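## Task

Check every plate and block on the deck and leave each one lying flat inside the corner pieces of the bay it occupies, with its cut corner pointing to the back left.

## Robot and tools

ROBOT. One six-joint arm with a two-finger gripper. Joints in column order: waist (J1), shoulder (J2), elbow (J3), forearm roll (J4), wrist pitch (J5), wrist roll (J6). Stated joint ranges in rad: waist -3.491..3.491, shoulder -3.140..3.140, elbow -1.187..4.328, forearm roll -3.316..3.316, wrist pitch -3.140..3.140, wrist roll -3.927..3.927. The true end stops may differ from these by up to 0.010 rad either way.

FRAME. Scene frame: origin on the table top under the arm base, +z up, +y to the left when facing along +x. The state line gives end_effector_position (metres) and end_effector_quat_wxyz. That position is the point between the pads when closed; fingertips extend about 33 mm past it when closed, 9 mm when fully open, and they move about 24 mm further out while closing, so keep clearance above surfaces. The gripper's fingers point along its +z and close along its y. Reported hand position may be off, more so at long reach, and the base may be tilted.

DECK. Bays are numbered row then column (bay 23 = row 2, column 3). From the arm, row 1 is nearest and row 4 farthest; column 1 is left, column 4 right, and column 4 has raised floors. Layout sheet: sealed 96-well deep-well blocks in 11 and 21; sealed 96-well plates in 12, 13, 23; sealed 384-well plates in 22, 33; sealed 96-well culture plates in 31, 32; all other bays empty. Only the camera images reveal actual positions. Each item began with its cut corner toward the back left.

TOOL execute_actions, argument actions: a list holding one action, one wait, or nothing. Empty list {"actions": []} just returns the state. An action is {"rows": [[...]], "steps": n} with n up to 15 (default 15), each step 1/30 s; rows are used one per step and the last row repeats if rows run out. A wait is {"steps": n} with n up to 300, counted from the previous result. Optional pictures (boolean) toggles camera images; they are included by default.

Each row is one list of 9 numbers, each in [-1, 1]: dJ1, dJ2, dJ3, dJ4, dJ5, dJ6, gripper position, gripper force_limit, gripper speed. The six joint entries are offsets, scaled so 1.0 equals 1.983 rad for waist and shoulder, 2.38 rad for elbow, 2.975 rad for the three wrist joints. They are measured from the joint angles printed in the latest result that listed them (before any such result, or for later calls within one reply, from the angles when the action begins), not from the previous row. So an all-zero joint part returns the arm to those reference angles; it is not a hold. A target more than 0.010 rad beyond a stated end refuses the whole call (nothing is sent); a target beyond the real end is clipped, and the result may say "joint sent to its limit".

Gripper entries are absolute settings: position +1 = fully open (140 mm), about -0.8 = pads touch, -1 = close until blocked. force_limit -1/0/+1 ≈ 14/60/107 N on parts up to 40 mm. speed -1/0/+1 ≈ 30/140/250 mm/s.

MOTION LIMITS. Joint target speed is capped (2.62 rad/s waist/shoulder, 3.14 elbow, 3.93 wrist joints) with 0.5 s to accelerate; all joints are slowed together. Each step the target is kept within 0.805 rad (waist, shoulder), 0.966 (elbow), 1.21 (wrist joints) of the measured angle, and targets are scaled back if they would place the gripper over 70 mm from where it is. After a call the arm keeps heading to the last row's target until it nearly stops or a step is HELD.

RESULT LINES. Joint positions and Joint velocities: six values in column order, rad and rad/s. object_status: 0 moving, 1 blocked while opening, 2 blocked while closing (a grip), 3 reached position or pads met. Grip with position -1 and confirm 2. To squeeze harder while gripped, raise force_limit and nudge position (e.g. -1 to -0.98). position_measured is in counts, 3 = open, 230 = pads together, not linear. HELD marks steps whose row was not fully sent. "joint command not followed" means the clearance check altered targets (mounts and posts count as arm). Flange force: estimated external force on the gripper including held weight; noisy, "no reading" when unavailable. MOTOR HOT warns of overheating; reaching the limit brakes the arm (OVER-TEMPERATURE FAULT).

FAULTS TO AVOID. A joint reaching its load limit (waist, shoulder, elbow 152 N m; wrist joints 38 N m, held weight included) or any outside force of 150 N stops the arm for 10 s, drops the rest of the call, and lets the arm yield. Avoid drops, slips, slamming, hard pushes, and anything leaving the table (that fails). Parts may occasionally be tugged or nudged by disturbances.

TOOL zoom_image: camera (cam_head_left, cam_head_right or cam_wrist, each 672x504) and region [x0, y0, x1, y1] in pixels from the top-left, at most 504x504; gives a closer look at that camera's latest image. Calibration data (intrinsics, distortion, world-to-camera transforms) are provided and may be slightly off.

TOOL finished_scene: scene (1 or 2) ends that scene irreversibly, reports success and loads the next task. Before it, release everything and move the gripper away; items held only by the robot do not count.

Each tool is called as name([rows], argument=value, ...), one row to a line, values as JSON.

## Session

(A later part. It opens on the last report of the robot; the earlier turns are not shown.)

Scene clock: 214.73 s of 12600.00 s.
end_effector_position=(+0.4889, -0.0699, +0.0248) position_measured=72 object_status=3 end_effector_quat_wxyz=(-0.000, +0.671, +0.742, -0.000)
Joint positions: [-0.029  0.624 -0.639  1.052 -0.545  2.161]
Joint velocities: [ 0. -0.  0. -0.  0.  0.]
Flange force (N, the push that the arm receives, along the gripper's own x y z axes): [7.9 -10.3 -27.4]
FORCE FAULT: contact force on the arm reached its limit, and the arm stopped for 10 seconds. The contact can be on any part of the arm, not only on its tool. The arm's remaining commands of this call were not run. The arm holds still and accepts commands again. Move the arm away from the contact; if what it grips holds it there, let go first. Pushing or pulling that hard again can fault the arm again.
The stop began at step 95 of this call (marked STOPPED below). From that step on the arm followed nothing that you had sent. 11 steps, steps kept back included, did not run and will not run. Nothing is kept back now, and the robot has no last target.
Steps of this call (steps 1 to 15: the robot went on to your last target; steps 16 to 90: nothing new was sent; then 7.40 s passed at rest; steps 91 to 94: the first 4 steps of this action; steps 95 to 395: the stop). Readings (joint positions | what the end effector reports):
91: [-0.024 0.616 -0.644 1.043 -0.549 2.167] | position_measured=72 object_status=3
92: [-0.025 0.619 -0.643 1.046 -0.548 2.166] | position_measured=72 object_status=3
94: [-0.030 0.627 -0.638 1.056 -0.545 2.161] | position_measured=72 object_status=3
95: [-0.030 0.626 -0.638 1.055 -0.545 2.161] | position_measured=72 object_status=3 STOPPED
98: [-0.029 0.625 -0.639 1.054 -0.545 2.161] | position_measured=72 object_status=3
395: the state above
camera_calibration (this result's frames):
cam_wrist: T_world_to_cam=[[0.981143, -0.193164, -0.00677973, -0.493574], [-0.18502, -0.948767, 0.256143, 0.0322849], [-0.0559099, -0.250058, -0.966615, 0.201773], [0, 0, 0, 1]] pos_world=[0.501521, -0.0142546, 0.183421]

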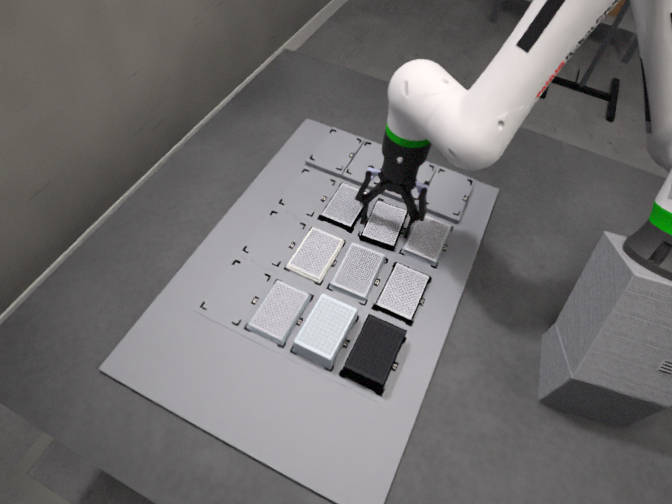

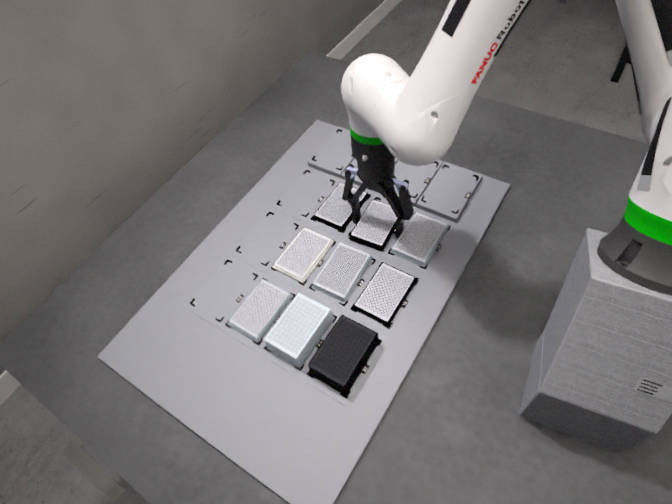

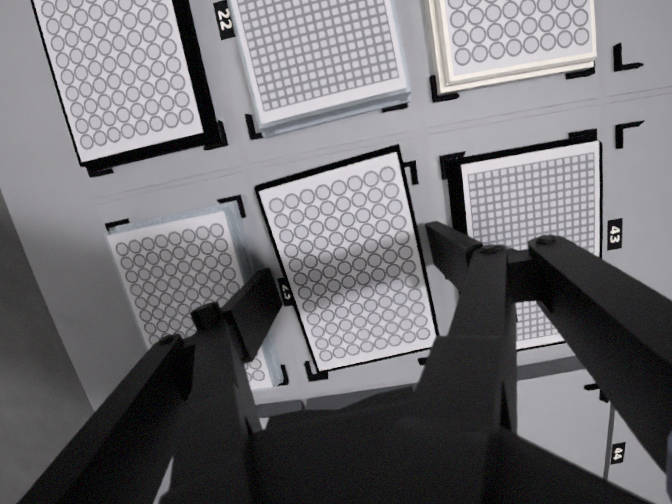

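execute_actions([
  {"rows":[[0.0058,-0.0059,0.0005,-0.0084,-0.0034,0.0056,0.45,0,0]],"steps":12},
], pictures=false)

execute_actions([
  {"rows":[[0,0,0,0,0,0,-1,-0.3,-0.7]],"steps":15},
], pictures=false)

execute_actions([
  {"steps":10},
])

Scene clock: 224.77 s of 12600.00 s.
end_effector_position=(+0.4891, -0.0702, +0.0307) position_measured=72 object_status=3 end_effector_quat_wxyz=(+0.000, +0.671, +0.742, -0.000)
Joint positions: [-0.018  0.612 -0.638  1.027 -0.555  2.178]
Joint velocities: [ 0.001 -0.     0.    -0.002 -0.001  0.002]
Flange force (N, the push that the arm receives, along the gripper's own x y z axes): [-2.1 5.7 3.9]
Steps of this call (steps 1 to 90: nothing new was sent; then 6.63 s passed at rest; steps 91 to 102: all 12 steps of this action). Readings (joint positions | what the end effector reports):
91: [-0.029 0.624 -0.639 1.052 -0.545 2.161] | position_measured=72 object_status=3
92: [-0.028 0.623 -0.639 1.049 -0.546 2.163] | position_measured=72 object_status=3
94: [-0.022 0.616 -0.638 1.035 -0.552 2.172] | position_measured=72 object_status=3
98: [-0.018 0.613 -0.638 1.028 -0.555 2.177] | position_measured=72 object_status=3
102: the state above

Scene clock: 225.27 s of 12600.00 s.
end_effector_position=(+0.4891, -0.0702, +0.0308) position_measured=104 object_status=0 end_effector_quat_wxyz=(+0.000, +0.671, +0.742, -0.000)
Joint positions: [-0.018  0.612 -0.638  1.027 -0.555  2.178]
Joint velocities: [ 0.    -0.     0.    -0.     0.001  0.001]
Flange force (N, the push that the arm receives, along the gripper's own x y z axes): [-2.5 0.9 0.0]
Steps of this call (steps 1 to 15: all 15 steps of this action). Readings (joint positions | what the end effector reports):
1: [-0.018 0.612 -0.638 1.027 -0.555 2.178] | position_measured=72 object_status=0
2: [-0.018 0.612 -0.638 1.027 -0.555 2.178] | position_measured=73 object_status=0
4: [-0.018 0.612 -0.638 1.027 -0.555 2.178] | position_measured=80 object_status=0
8: [-0.018 0.612 -0.638 1.027 -0.555 2.178] | position_measured=93 object_status=0
15: the state above

Scene clock: 225.60 s of 12600.00 s.
end_effector_position=(+0.4891, -0.0702, +0.0308) position_measured=104 object_status=2 end_effector_quat_wxyz=(+0.000, +0.671, +0.742, -0.000)
Joint positions: [-0.018  0.612 -0.638  1.027 -0.555  2.178]
Joint velocities: [ 0.     0.    -0.    -0.     0.     0.001]
Flange force (N, the push that the arm receives, along the gripper's own x y z axes): [-2.3 1.6 -0.2]
Steps of this call (steps 1 to 10: the robot went on to your last target). Readings (joint positions | what the end effector reports):
1: [-0.018 0.612 -0.638 1.027 -0.555 2.178] | position_measured=104 object_status=0
2: [-0.018 0.612 -0.638 1.027 -0.555 2.178] | position_measured=104 object_status=2
4: [-0.018 0.612 -0.638 1.027 -0.555 2.178] | position_measured=104 object_status=2
8: [-0.018 0.612 -0.638 1.027 -0.555 2.178] | position_measured=104 object_status=2
10: the state above
camera_calibration (this result's frames):
cam_wrist: T_world_to_cam=[[0.981108, -0.193353, -0.00638076, -0.493856], [-0.185265, -0.948543, 0.256792, 0.0306767], [-0.055704, -0.250759, -0.966446, 0.207341], [0, 0, 0, 1]] pos_world=[0.501759, -0.0143979, 0.189355]

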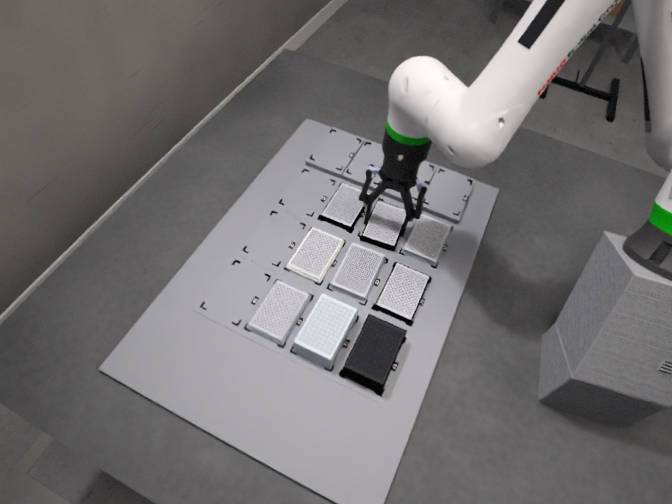

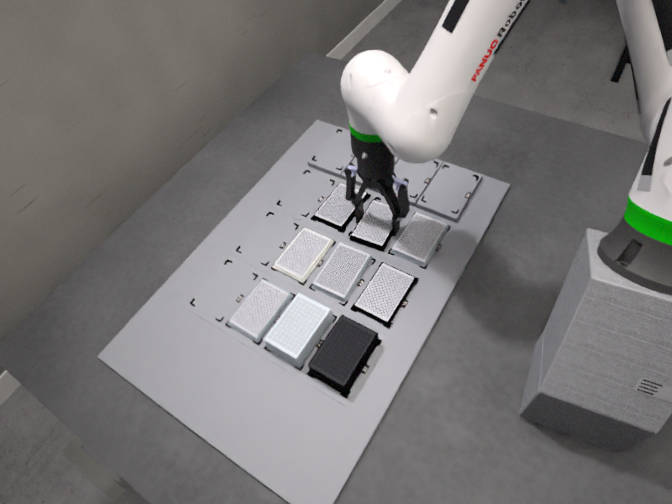

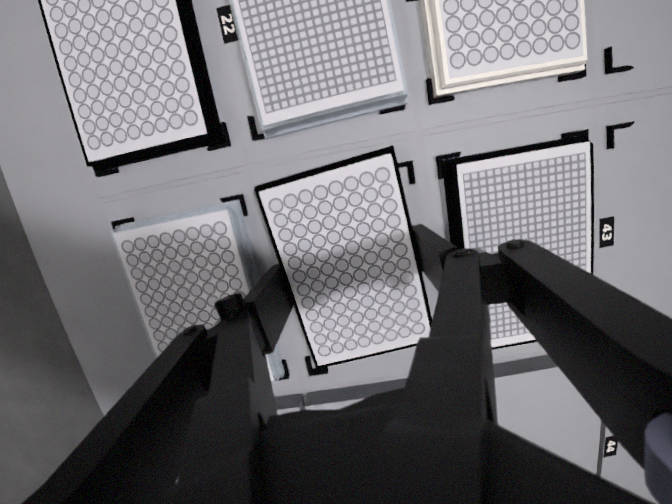

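execute_actions([
  {"rows":[[0.0077,-0.0079,0.0007,-0.0112,-0.0045,0.0074,-1,-0.3,-0.7]],"steps":12},
], pictures=false)

execute_actions([
  {"rows":[[0,0,0,0,0,-0.034,-1,-0.3,-0.7]],"steps":15},
])

Scene clock: 232.47 s of 12600.00 s.
end_effector_position=(+0.4893, -0.0702, +0.0387) position_measured=104 object_status=2 end_effector_quat_wxyz=(+0.000, +0.671, +0.742, -0.000)
Joint positions: [-0.003  0.597 -0.636  0.994 -0.569  2.199]
Joint velocities: [ 0.002 -0.004  0.    -0.002 -0.001  0.003]
Flange force (N, the push that the arm receives, along the gripper's own x y z axes): [-1.6 5.5 7.6]
Steps of this call (steps 1 to 15: the robot went on to your last target; steps 16 to 90: nothing new was sent; then 3.47 s passed at rest; steps 91 to 102: all 12 steps of this action). Readings (joint positions | what the end effector reports):
91: [-0.018 0.612 -0.638 1.027 -0.555 2.178] | position_measured=104 object_status=2
92: [-0.017 0.611 -0.638 1.024 -0.556 2.180] | position_measured=104 object_status=2
94: [-0.009 0.603 -0.637 1.006 -0.564 2.192] | position_measured=104 object_status=2
98: [-0.003 0.597 -0.636 0.995 -0.568 2.199] | position_measured=104 object_status=2
102: the state above

Scene clock: 232.97 s of 12600.00 s.
end_effector_position=(+0.4893, -0.0702, +0.0387) position_measured=104 object_status=2 end_effector_quat_wxyz=(+0.000, +0.707, +0.707, -0.000)
Joint positions: [-0.003  0.597 -0.636  0.994 -0.569  2.098]
Joint velocities: [ 0.    -0.001 -0.    -0.     0.001 -0.001]
Flange force (N, the push that the arm receives, along the gripper's own x y z axes): [-2.0 5.7 6.2]
Steps of this call (steps 1 to 15: all 15 steps of this action). Readings (joint positions | what the end effector reports):
1: [-0.003 0.597 -0.636 0.994 -0.569 2.199] | position_measured=104 object_status=2
2: [-0.003 0.597 -0.636 0.994 -0.569 2.196] | position_measured=104 object_status=2
4: [-0.003 0.597 -0.636 0.994 -0.569 2.165] | position_measured=104 object_status=2
8: [-0.003 0.597 -0.636 0.994 -0.569 2.104] | position_measured=104 object_status=2
15: the state above
camera_calibration (this result's frames):
cam_wrist: T_world_to_cam=[[0.956481, -0.291731, -0.00616605, -0.488776], [-0.280438, -0.924883, 0.256799, 0.0768713], [-0.0806191, -0.243894, -0.966445, 0.227701], [0, 0, 0, 1]] pos_world=[0.507419, -0.0159591, 0.197306]

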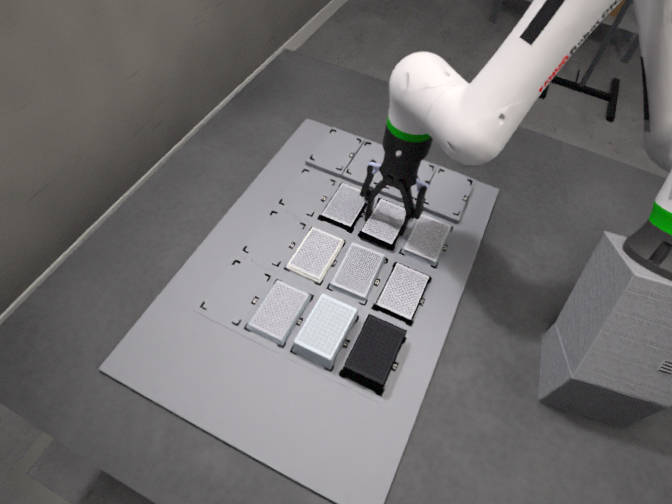

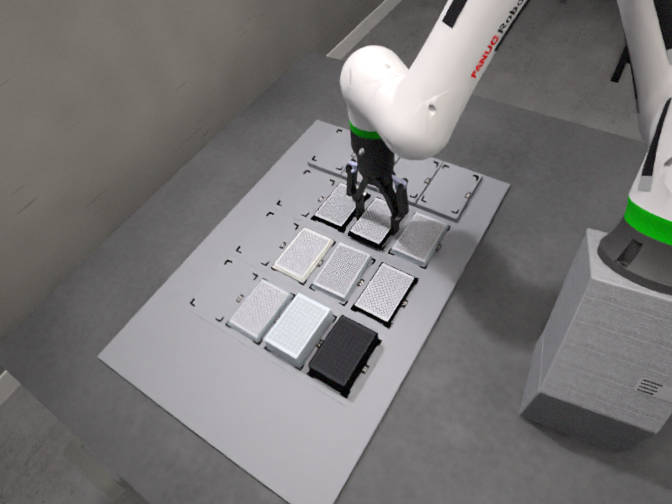

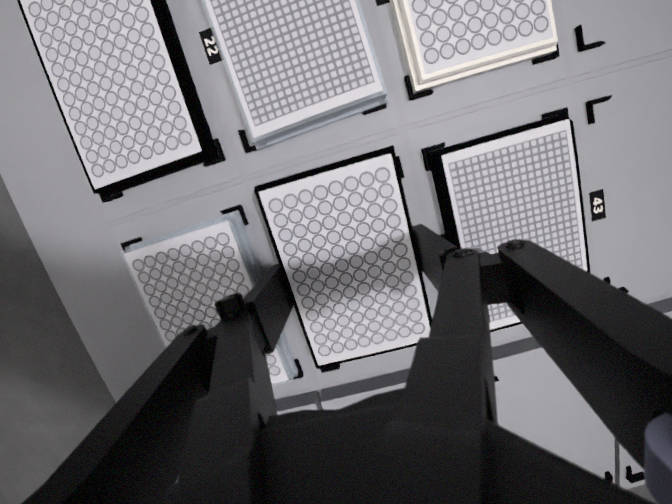

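execute_actions([
  {"rows":[[-0.01,-0.0022,0.0054,-0.0031,-0.0009,0.0108,-1,-0.3,-0.7]],"steps":15},
])

Scene clock: 252.03 s of 12600.00 s.
end_effector_position=(+0.4937, -0.0810, +0.0385) position_measured=104 object_status=2 end_effector_quat_wxyz=(+0.000, +0.708, +0.706, +0.000)
Joint positions: [-0.023  0.592 -0.623  0.985 -0.571  2.13 ]
Joint velocities: [-0.     0.     0.    -0.001 -0.     0.   ]
Flange force (N, the push that the arm receives, along the gripper's own x y z axes): [-2.3 3.0 7.5]
Steps of this call (steps 1 to 15: the robot went on to your last target; steps 16 to 90: nothing new was sent; then 15.57 s passed at rest; steps 91 to 105: all 15 steps of this action). Readings (joint positions | what the end effector reports):
91: [-0.003 0.597 -0.636 0.994 -0.569 2.098] | position_measured=104 object_status=2
92: [-0.005 0.597 -0.635 0.993 -0.569 2.102] | position_measured=104 object_status=2
94: [-0.016 0.594 -0.628 0.988 -0.570 2.119] | position_measured=104 object_status=2
98: [-0.022 0.593 -0.624 0.985 -0.571 2.129] | position_measured=104 object_status=2
105: the state above
camera_calibration (this result's frames):
cam_wrist: T_world_to_cam=[[0.956169, -0.292758, -0.00571109, -0.496163], [-0.281628, -0.924809, 0.255762, 0.0687639], [-0.0801579, -0.242943, -0.966723, 0.225047], [0, 0, 0, 1]] pos_world=[0.511821, -0.0269886, 0.197137]

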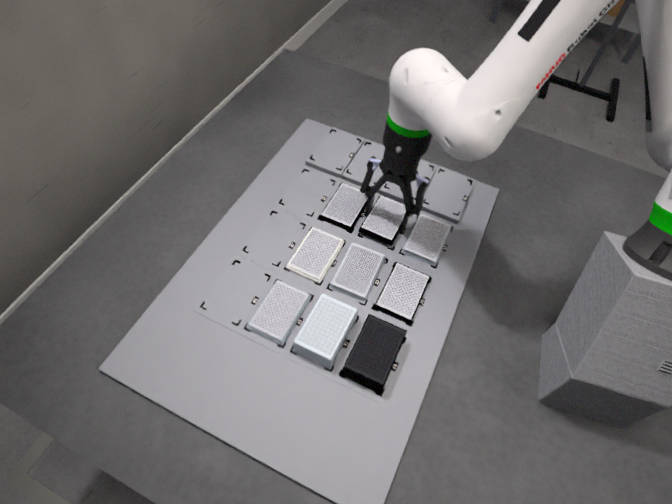

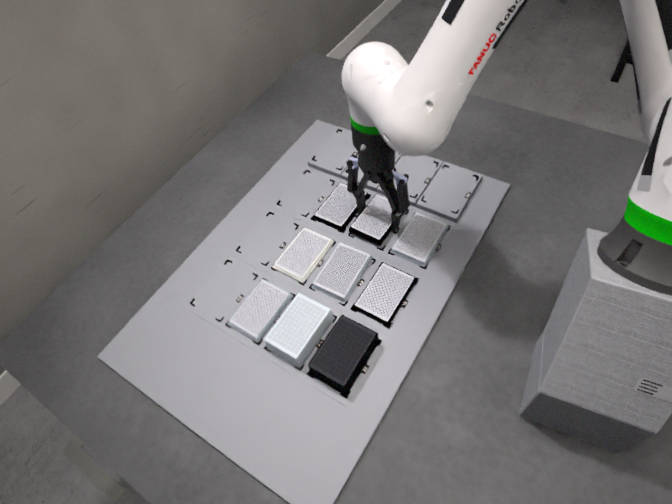

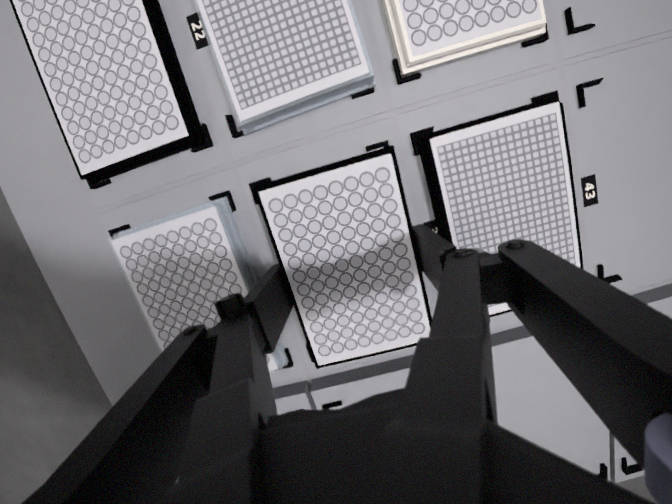

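zoom_image(camera="cam_wrist", region=[200, 110, 460, 260])

Region (200, 110, 460, 260) of cam_wrist's 672x504 image, scaled by 1.938, with more detail than that image has; it fills the top 291 rows of this view, and the rest is white.

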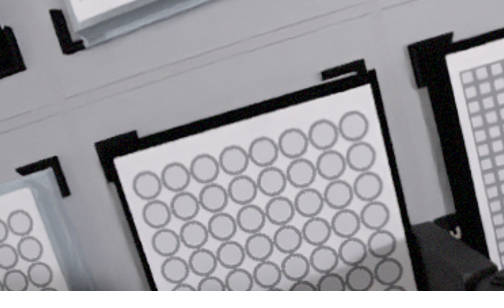

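execute_actions([
  {"rows":[[-0.0006,-0.0034,-0.0066,0.0035,0.0016,-0.0007,-1,-0.3,-0.7]],"steps":15},
])

zoom_image(camera="cam_wrist", region=[200, 110, 460, 260])

Scene clock: 261.70 s of 12600.00 s.
end_effector_position=(+0.4883, -0.0808, +0.0384) position_measured=104 object_status=2 end_effector_quat_wxyz=(-0.000, +0.704, +0.710, -0.000)
Joint positions: [-0.024  0.586 -0.639  0.995 -0.567  2.128]
Joint velocities: [ 0.     0.001 -0.     0.001  0.001  0.   ]
Flange force (N, the push that the arm receives, along the gripper's own x y z axes): [-2.6 1.3 7.1]
Steps of this call (steps 1 to 15: the robot went on to your last target; steps 16 to 90: nothing new was sent; then 6.17 s passed at rest; steps 91 to 105: all 15 steps of this action). Readings (joint positions | what the end effector reports):
91: [-0.023 0.592 -0.623 0.985 -0.571 2.131] | position_measured=104 object_status=2
92: [-0.023 0.591 -0.625 0.986 -0.571 2.130] | position_measured=104 object_status=2
94: [-0.023 0.588 -0.634 0.991 -0.569 2.129] | position_measured=104 object_status=2
98: [-0.024 0.586 -0.638 0.995 -0.567 2.128] | position_measured=104 object_status=2
105: the state above
camera_calibration (this result's frames):
cam_wrist: T_world_to_cam=[[0.958942, -0.283517, -0.00691833, -0.491457], [-0.272381, -0.927522, 0.255951, 0.0626953], [-0.0789835, -0.243558, -0.966665, 0.223946], [0, 0, 0, 1]] pos_world=[0.506044, -0.0266414, 0.197033]

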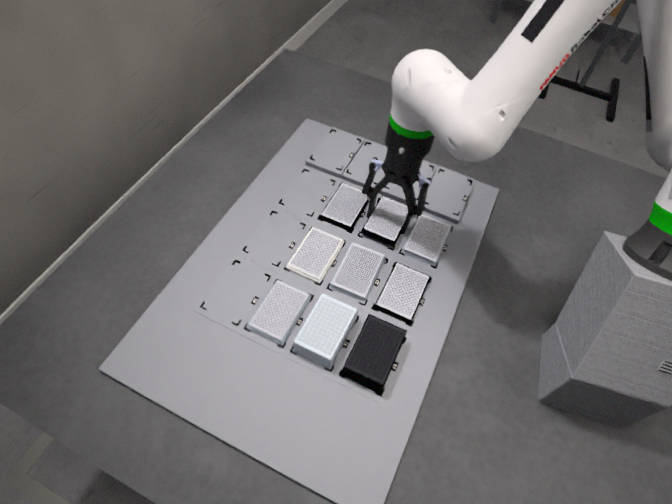

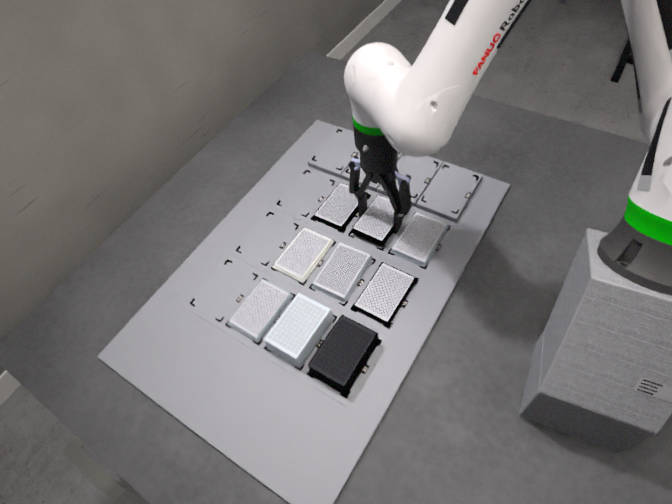

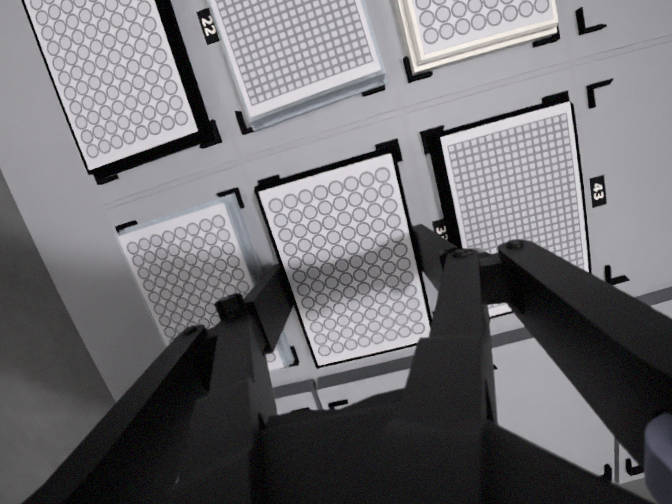

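Region (200, 110, 460, 260) of cam_wrist's 672x504 image, scaled by 1.938, with more detail than that image has; it fills the top 291 rows of this view, and the rest is white.

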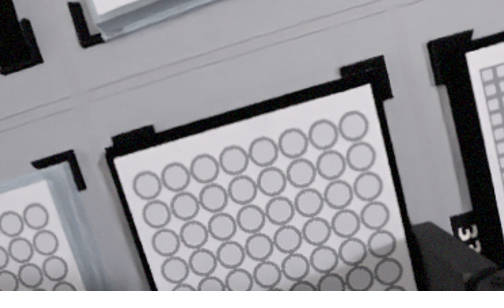

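execute_actions([
  {"rows":[[0.0002,0.0011,0.002,-0.0011,-0.0005,0.0012,-1,-0.3,-0.7]],"steps":10},
], pictures=false)

execute_actions([
  {"rows":[[-0.002,0.002,-0.0002,0.003,0.0012,-0.002,-1,-0.3,-0.7],[-0.002,0.002,-0.0002,0.003,0.0012,-0.002,-1,-0.3,-0.7],[-0.002,0.002,-0.0002,0.003,0.0012,-0.002,-1,-0.3,-0.7],[-0.004,0.004,-0.0003,0.006,0.0024,-0.004,-1,-0.3,-0.7],[-0.004,0.004,-0.0003,0.006,0.0024,-0.004,-1,-0.3,-0.7],[-0.004,0.004,-0.0003,0.006,0.0024,-0.004,-1,-0.3,-0.7],[-0.004,0.004,-0.0003,0.006,0.0024,-0.004,-1,-0.3,-0.7],[-0.0063,0.0064,-0.0005,0.0091,0.0037,-0.0061,-1,-0.3,-0.7]],"steps":15},
])

Scene clock: 273.50 s of 12600.00 s.
end_effector_position=(+0.4898, -0.0809, +0.0383) position_measured=104 object_status=2 end_effector_quat_wxyz=(-0.000, +0.704, +0.710, -0.000)
Joint positions: [-0.023  0.588 -0.634  0.992 -0.568  2.132]
Joint velocities: [ 0.001  0.002  0.001 -0.001 -0.001  0.   ]
Flange force (N, the push that the arm receives, along the gripper's own x y z axes): [-3.3 7.6 7.0]
Steps of this call (steps 1 to 15: the robot went on to your last target; steps 16 to 90: nothing new was sent; then 8.47 s passed at rest; steps 91 to 100: all 10 steps of this action). Readings (joint positions | what the end effector reports):
91: [-0.024 0.586 -0.639 0.995 -0.567 2.128] | position_measured=104 object_status=2
92: [-0.024 0.586 -0.638 0.995 -0.567 2.129] | position_measured=104 object_status=2
94: [-0.024 0.587 -0.636 0.993 -0.567 2.131] | position_measured=104 object_status=2
98: [-0.024 0.588 -0.634 0.992 -0.568 2.132] | position_measured=104 object_status=2
100: the state above

Scene clock: 274.00 s of 12600.00 s.
end_effector_position=(+0.4900, -0.0810, +0.0320) position_measured=104 object_status=2 end_effector_quat_wxyz=(+0.000, +0.704, +0.710, +0.000)
Joint positions: [-0.036  0.6   -0.635  1.018 -0.557  2.114]
Joint velocities: [-0.003  0.001  0.     0.006  0.003 -0.004]
Flange force (N, the push that the arm receives, along the gripper's own x y z axes): [-3.7 5.6 2.4]
Steps of this call (steps 1 to 15: all 15 steps of this action). Readings (joint positions | what the end effector reports):
1: [-0.023 0.588 -0.634 0.992 -0.568 2.132] | position_measured=104 object_status=2
2: [-0.024 0.589 -0.634 0.993 -0.568 2.131] | position_measured=104 object_status=2
4: [-0.026 0.591 -0.634 0.998 -0.567 2.128] | position_measured=104 object_status=2
8: [-0.031 0.595 -0.635 1.008 -0.562 2.121] | position_measured=104 object_status=2
15: the state above
camera_calibration (this result's frames):
cam_wrist: T_world_to_cam=[[0.958898, -0.283676, -0.00646898, -0.49317], [-0.272648, -0.927456, 0.255906, 0.0647696], [-0.078594, -0.243624, -0.96668, 0.217687], [0, 0, 0, 1]] pos_world=[0.507668, -0.0267956, 0.190669]

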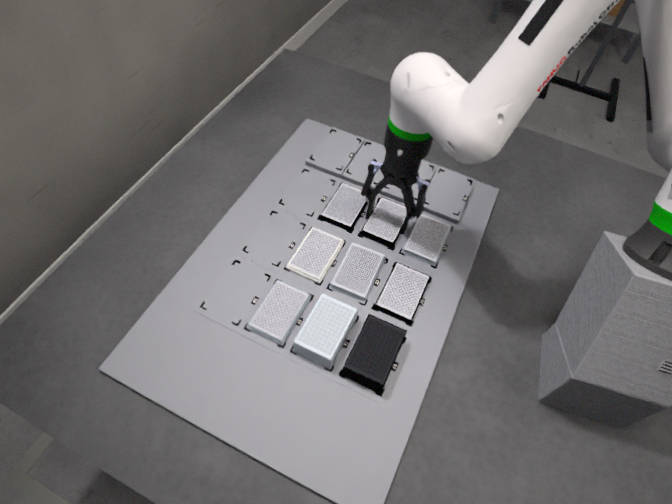

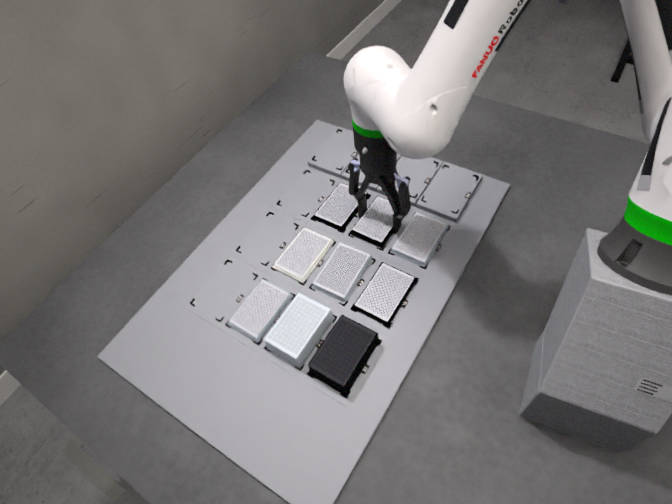

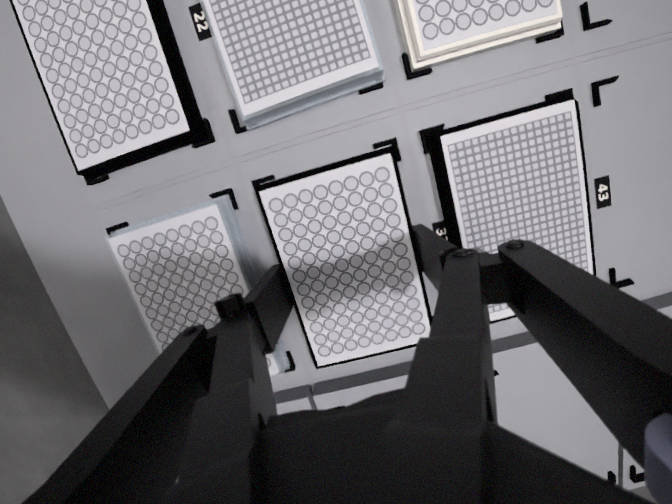

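execute_actions([
  {"rows":[[0,0,0,0,0,0,0.35,-0.3,-0.7]],"steps":12},
], pictures=false)

execute_actions([
  {"rows":[[0.0292,-0.0298,0.0025,-0.042,-0.0171,0.0279,0.35,-0.3,-0.7]],"steps":15},
])

execute_actions([
  {"rows":[[0.170,0.0711,0.0485,-0.0561,-0.0269,-0.0602,0.35,-0.3,-0.7]],"steps":15},
], pictures=false)

execute_actions([
  {"steps":20},
])

Scene clock: 289.83 s of 12600.00 s.
end_effector_position=(+0.4899, -0.0810, +0.0319) position_measured=85 object_status=0 end_effector_quat_wxyz=(-0.000, +0.704, +0.710, +0.000)
Joint positions: [-0.036  0.6   -0.636  1.019 -0.557  2.114]
Joint velocities: [ 0.001 -0.001 -0.001 -0.001  0.     0.   ]
Flange force (N, the push that the arm receives, along the gripper's own x y z axes): [-1.9 5.1 7.1]
Steps of this call (steps 1 to 15: the robot went on to your last target; steps 16 to 90: nothing new was sent; then 12.43 s passed at rest; steps 91 to 102: all 12 steps of this action). Readings (joint positions | what the end effector reports):
91: [-0.036 0.601 -0.636 1.019 -0.557 2.114] | position_measured=104 object_status=0
92: [-0.036 0.601 -0.636 1.019 -0.557 2.114] | position_measured=104 object_status=0
94: [-0.036 0.601 -0.636 1.019 -0.557 2.114] | position_measured=97 object_status=0
98: [-0.036 0.600 -0.636 1.019 -0.557 2.114] | position_measured=85 object_status=0
102: the state above

Scene clock: 290.33 s of 12600.00 s.
end_effector_position=(+0.4880, -0.0783, +0.0617) position_measured=85 object_status=3 end_effector_quat_wxyz=(-0.003, +0.704, +0.710, +0.001)
Joint positions: [ 0.022  0.541 -0.63   0.894 -0.608  2.197]
Joint velocities: [ 0.001 -0.002  0.    -0.002 -0.001  0.001]
Flange force (N, the push that the arm receives, along the gripper's own x y z axes): [-4.0 5.4 6.9]
Steps of this call (steps 1 to 15: all 15 steps of this action). Readings (joint positions | what the end effector reports):
1: [-0.036 0.600 -0.636 1.018 -0.557 2.114] | position_measured=85 object_status=0
2: [-0.034 0.599 -0.636 1.015 -0.558 2.116] | position_measured=85 object_status=3
4: [-0.020 0.584 -0.634 0.984 -0.571 2.137] | position_measured=85 object_status=3
8: [0.018 0.545 -0.630 0.903 -0.604 2.191] | position_measured=85 object_status=3
15: the state above
camera_calibration (this result's frames):
cam_wrist: T_world_to_cam=[[0.959209, -0.282519, -0.0100159, -0.490213], [-0.271061, -0.92921, 0.251186, 0.0585506], [-0.0802717, -0.238225, -0.967887, 0.24822], [0, 0, 0, 1]] pos_world=[0.506013, -0.0249564, 0.220632]

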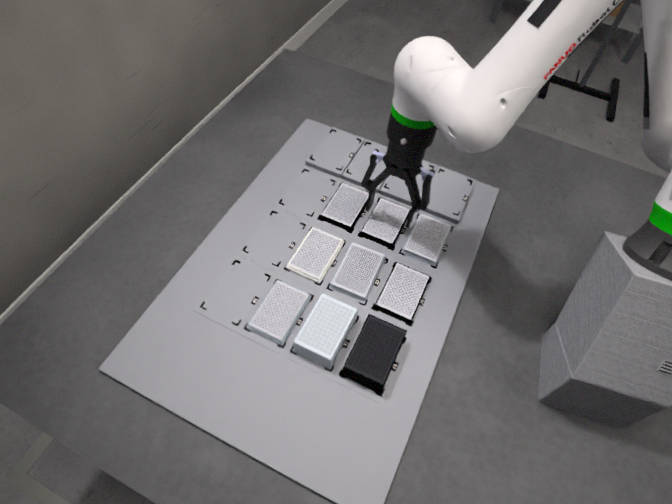

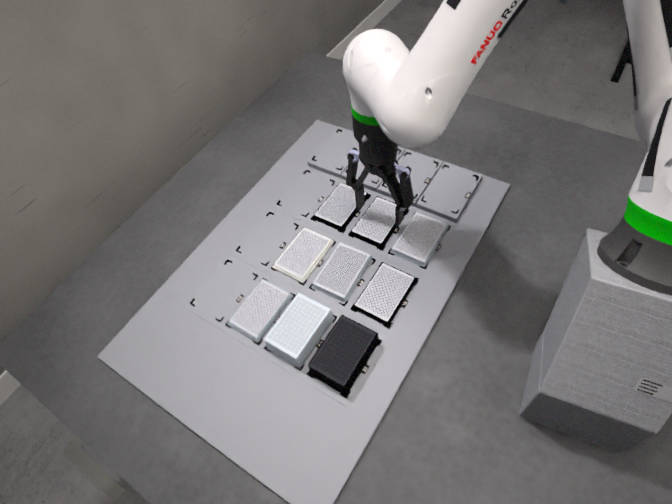

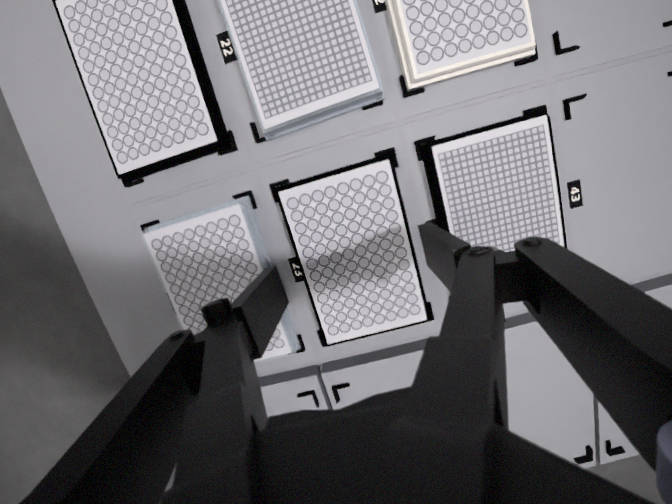

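Scene clock: 290.83 s of 12600.00 s.
end_effector_position=(+0.4950, +0.0573, +0.0867) position_measured=85 object_status=3 end_effector_quat_wxyz=(-0.001, +0.704, +0.710, +0.000)
Joint positions: [ 0.311  0.663 -0.531  0.751 -0.677  2.043]
Joint velocities: [ 0.577  0.239  0.196 -0.282 -0.135 -0.298]
Flange force (N, the push that the arm receives, along the gripper's own x y z axes): [11.6 6.7 5.3]
Steps of this call (steps 1 to 15: all 15 steps of this action). Readings (joint positions | what the end effector reports):
1: [0.022 0.541 -0.630 0.894 -0.608 2.197] | position_measured=85 object_status=3
2: [0.024 0.542 -0.629 0.892 -0.609 2.196] | position_measured=85 object_status=3
4: [0.045 0.552 -0.622 0.882 -0.614 2.183] | position_measured=85 object_status=3
8: [0.143 0.593 -0.588 0.834 -0.637 2.131] | position_measured=85 object_status=3
15: the state above

Scene clock: 291.50 s of 12600.00 s.
end_effector_position=(+0.4920, +0.0796, +0.0909) position_measured=85 object_status=3 end_effector_quat_wxyz=(-0.000, +0.704, +0.711, -0.001)
Joint positions: [ 0.359  0.682 -0.514  0.727 -0.688  2.018]
Joint velocities: [ 0.     0.002 -0.    -0.     0.     0.001]
Flange force (N, the push that the arm receives, along the gripper's own x y z axes): [-1.3 4.3 3.4]
Steps of this call (steps 1 to 20: the robot went on to your last target). Readings (joint positions | what the end effector reports):
1: [0.329 0.670 -0.525 0.742 -0.681 2.034] | position_measured=85 object_status=3
2: [0.342 0.675 -0.520 0.735 -0.684 2.027] | position_measured=85 object_status=3
4: [0.356 0.681 -0.515 0.728 -0.687 2.020] | position_measured=85 object_status=3
8: [0.359 0.682 -0.514 0.727 -0.688 2.018] | position_measured=85 object_status=3
20: the state above
camera_calibration (this result's frames):
cam_wrist: T_world_to_cam=[[0.959428, -0.281845, -0.00784348, -0.449444], [-0.270452, -0.927798, 0.256997, 0.198082], [-0.0797103, -0.244449, -0.96638, 0.314537], [0, 0, 0, 1]] pos_world=[0.509853, 0.133994, 0.24953]

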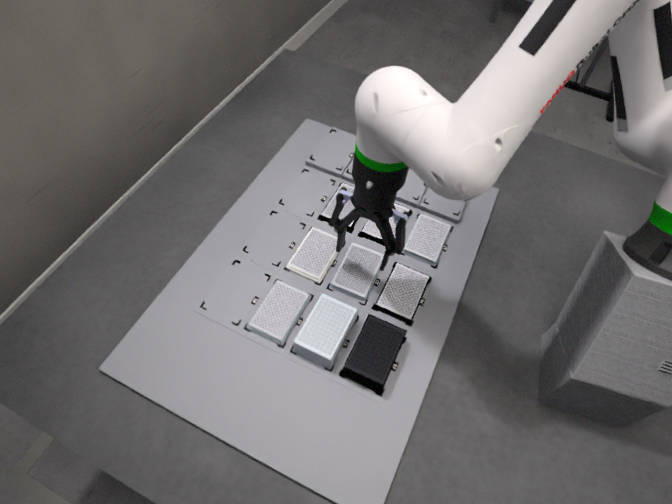

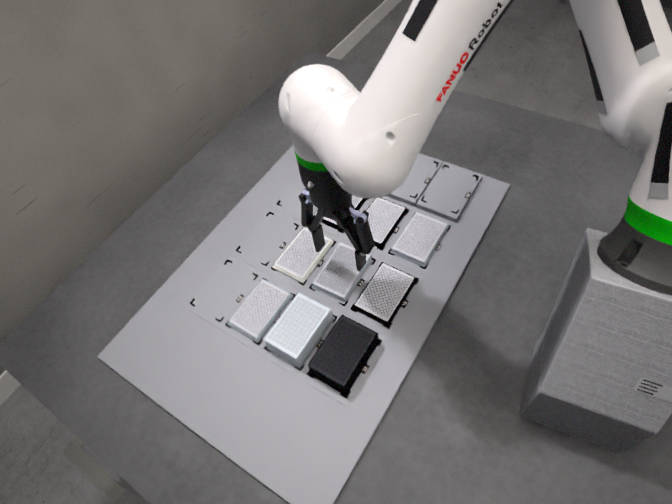

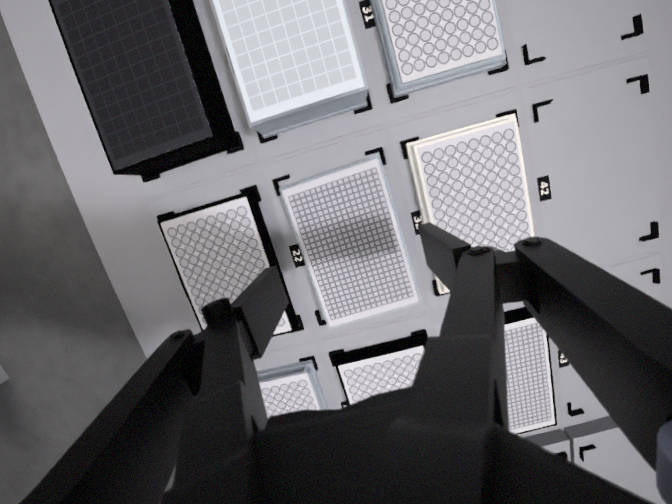

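zoom_image(camera="cam_wrist", region=[130, 60, 560, 340])

zoom_image(camera="cam_wrist", region=[260, 90, 540, 340])

Region (130, 60, 560, 340) of cam_wrist's 672x504 image, scaled by 1.172, with more detail than that image has; it fills the top 328 rows of this view, and the rest is white.

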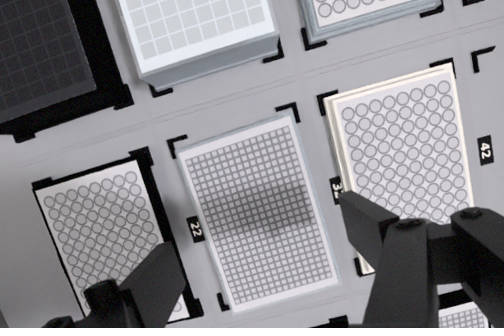

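Region (260, 90, 540, 340) of cam_wrist's 672x504 image, scaled by 1.800, with more detail than that image has; it fills the top 450 rows of this view, and the rest is white.

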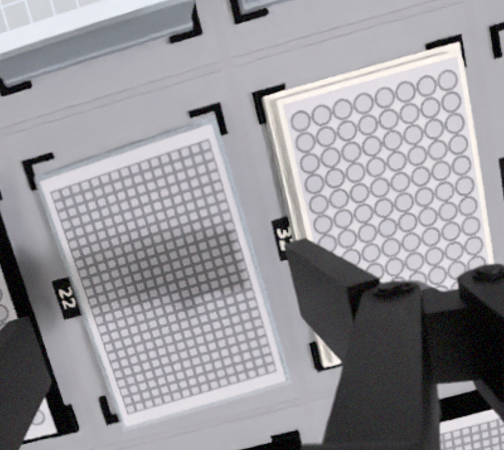

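execute_actions([
  {"rows":[[-0.0331,0.043,-0.0058,0.0482,0.0277,-0.0212,0.4,-0.3,-0.7]],"steps":15},
], pictures=false)

execute_actions([
  {"steps":8},
])

Scene clock: 310.80 s of 12600.00 s.
end_effector_position=(+0.4944, +0.0797, +0.0452) position_measured=78 object_status=3 end_effector_quat_wxyz=(+0.002, +0.691, +0.723, -0.001)
Joint positions: [ 0.293  0.767 -0.528  0.87  -0.606  1.955]
Joint velocities: [-0.001  0.003  0.     0.002  0.002 -0.002]
Flange force (N, the push that the arm receives, along the gripper's own x y z axes): [-1.1 5.7 7.1]
Steps of this call (steps 1 to 15: the robot went on to your last target; steps 16 to 90: nothing new was sent; then 15.80 s passed at rest; steps 91 to 105: all 15 steps of this action). Readings (joint positions | what the end effector reports):
91: [0.359 0.682 -0.514 0.727 -0.688 2.018] | position_measured=85 object_status=0
92: [0.358 0.684 -0.514 0.730 -0.687 2.016] | position_measured=84 object_status=0
94: [0.344 0.703 -0.517 0.761 -0.669 2.002] | position_measured=78 object_status=0
98: [0.300 0.760 -0.527 0.856 -0.614 1.961] | position_measured=78 object_status=0
105: the state above

Scene clock: 311.07 s of 12600.00 s.
end_effector_position=(+0.4944, +0.0796, +0.0451) position_measured=78 object_status=3 end_effector_quat_wxyz=(+0.002, +0.691, +0.723, -0.001)
Joint positions: [ 0.293  0.768 -0.528  0.87  -0.606  1.955]
Joint velocities: [-0.    -0.001 -0.     0.001 -0.     0.   ]
Flange force (N, the push that the arm receives, along the gripper's own x y z axes): [-1.9 5.6 5.7]
Steps of this call (steps 1 to 8: the robot went on to your last target). Readings (joint positions | what the end effector reports):
1: [0.293 0.768 -0.528 0.870 -0.606 1.955] | position_measured=78 object_status=3
2: [0.293 0.768 -0.528 0.870 -0.606 1.955] | position_measured=78 object_status=3
4: [0.293 0.768 -0.528 0.870 -0.606 1.955] | position_measured=78 object_status=3
8: the state above
camera_calibration (this result's frames):
cam_wrist: T_world_to_cam=[[0.968849, -0.247613, -0.00429697, -0.45964], [-0.238075, -0.936026, 0.259182, 0.195071], [-0.0681989, -0.250085, -0.965819, 0.265169], [0, 0, 0, 1]] pos_world=[0.509847, 0.135093, 0.203571]

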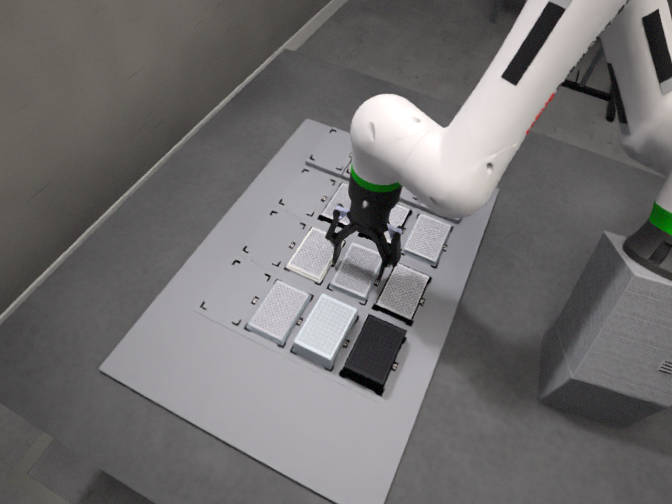

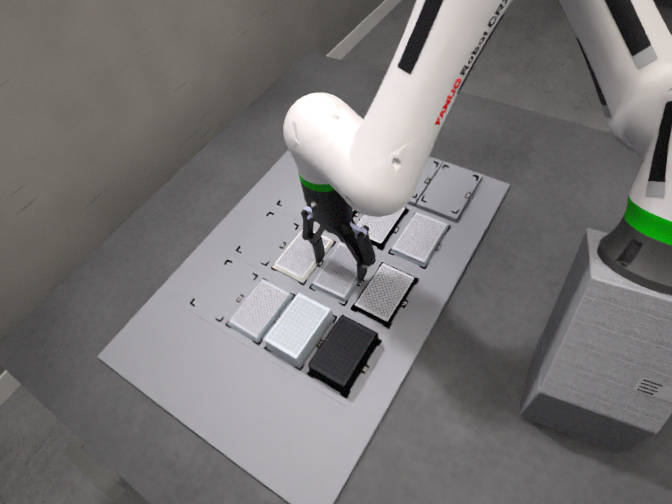

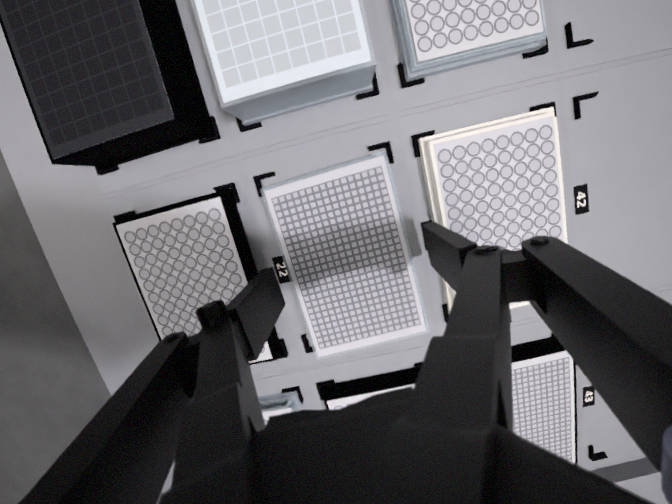

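execute_actions([
  {"rows":[[0,0,0,0,0,0,0.33,-0.3,-0.5],[0,0,0,0,0,0,0.33,-0.3,-0.5],[0,0,0,0,0,0,0.33,-0.3,-0.5],[-0.005,0.0065,-0.0008,0.0072,0.0041,-0.0031,0.33,-0.3,-0.5],[-0.005,0.0065,-0.0008,0.0072,0.0041,-0.0031,0.33,-0.3,-0.5],[-0.005,0.0065,-0.0008,0.0072,0.0041,-0.0031,0.33,-0.3,-0.5],[-0.005,0.0065,-0.0008,0.0072,0.0041,-0.0031,0.33,-0.3,-0.5],[-0.005,0.0065,-0.0008,0.0072,0.0041,-0.0031,0.33,-0.3,-0.5],[-0.01,0.013,-0.0017,0.0145,0.0083,-0.0063,0.33,-0.3,-0.5]],"steps":15},
], pictures=false)

execute_actions([
  {"steps":8},
])

Scene clock: 321.57 s of 12600.00 s.
end_effector_position=(+0.4928, +0.0810, +0.0315) position_measured=87 object_status=3 end_effector_quat_wxyz=(+0.000, +0.687, +0.727, -0.001)
Joint positions: [ 0.274  0.793 -0.532  0.912 -0.582  1.937]
Joint velocities: [-0.009  0.012 -0.003  0.022  0.012 -0.01 ]
Flange force (N, the push that the arm receives, along the gripper's own x y z axes): [0.1 7.5 7.5]
Steps of this call (steps 1 to 15: the robot went on to your last target; steps 16 to 90: nothing new was sent; then 7.00 s passed at rest; steps 91 to 105: all 15 steps of this action). Readings (joint positions | what the end effector reports):
91: [0.293 0.768 -0.528 0.870 -0.606 1.955] | position_measured=78 object_status=0
92: [0.293 0.768 -0.528 0.870 -0.606 1.955] | position_measured=79 object_status=0
94: [0.293 0.768 -0.528 0.870 -0.606 1.955] | position_measured=87 object_status=0
98: [0.285 0.778 -0.530 0.888 -0.596 1.947] | position_measured=87 object_status=0
105: the state above

Scene clock: 321.83 s of 12600.00 s.
end_effector_position=(+0.4928, +0.0810, +0.0311) position_measured=87 object_status=3 end_effector_quat_wxyz=(-0.000, +0.686, +0.727, -0.001)
Joint positions: [ 0.274  0.793 -0.532  0.913 -0.581  1.936]
Joint velocities: [-0.    -0.001 -0.     0.     0.    -0.001]
Flange force (N, the push that the arm receives, along the gripper's own x y z axes): [0.4 5.4 6.5]
Steps of this call (steps 1 to 8: the robot went on to your last target). Readings (joint positions | what the end effector reports):
1: [0.274 0.793 -0.532 0.913 -0.581 1.936] | position_measured=87 object_status=3
2: [0.274 0.793 -0.532 0.913 -0.581 1.936] | position_measured=87 object_status=3
4: [0.274 0.793 -0.532 0.913 -0.581 1.936] | position_measured=87 object_status=3
8: the state above
camera_calibration (this result's frames):
cam_wrist: T_world_to_cam=[[0.971808, -0.23566, -0.00733796, -0.460129], [-0.225916, -0.939627, 0.257027, 0.193997], [-0.067466, -0.248123, -0.966376, 0.251346], [0, 0, 0, 1]] pos_world=[0.507941, 0.136216, 0.189656]

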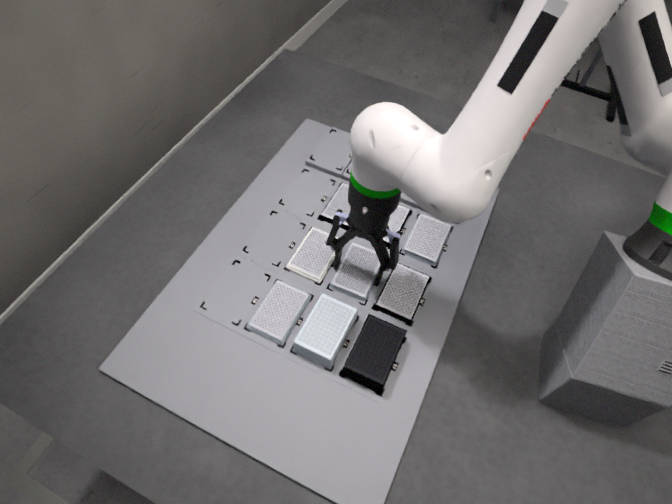

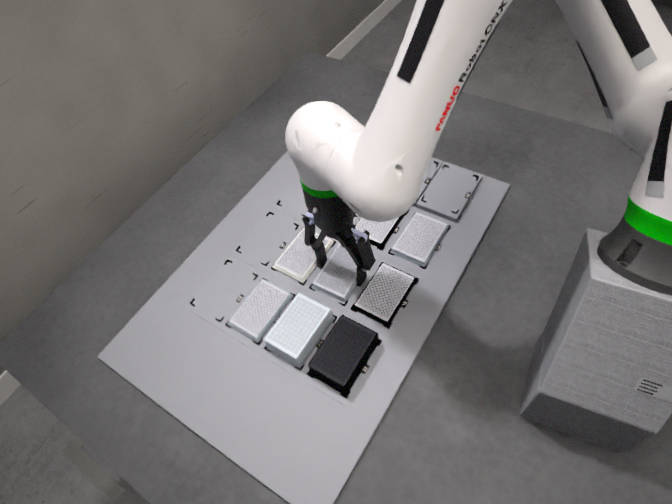

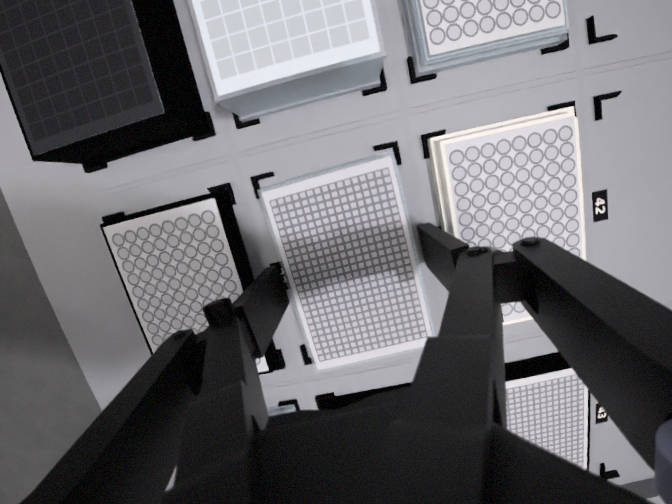

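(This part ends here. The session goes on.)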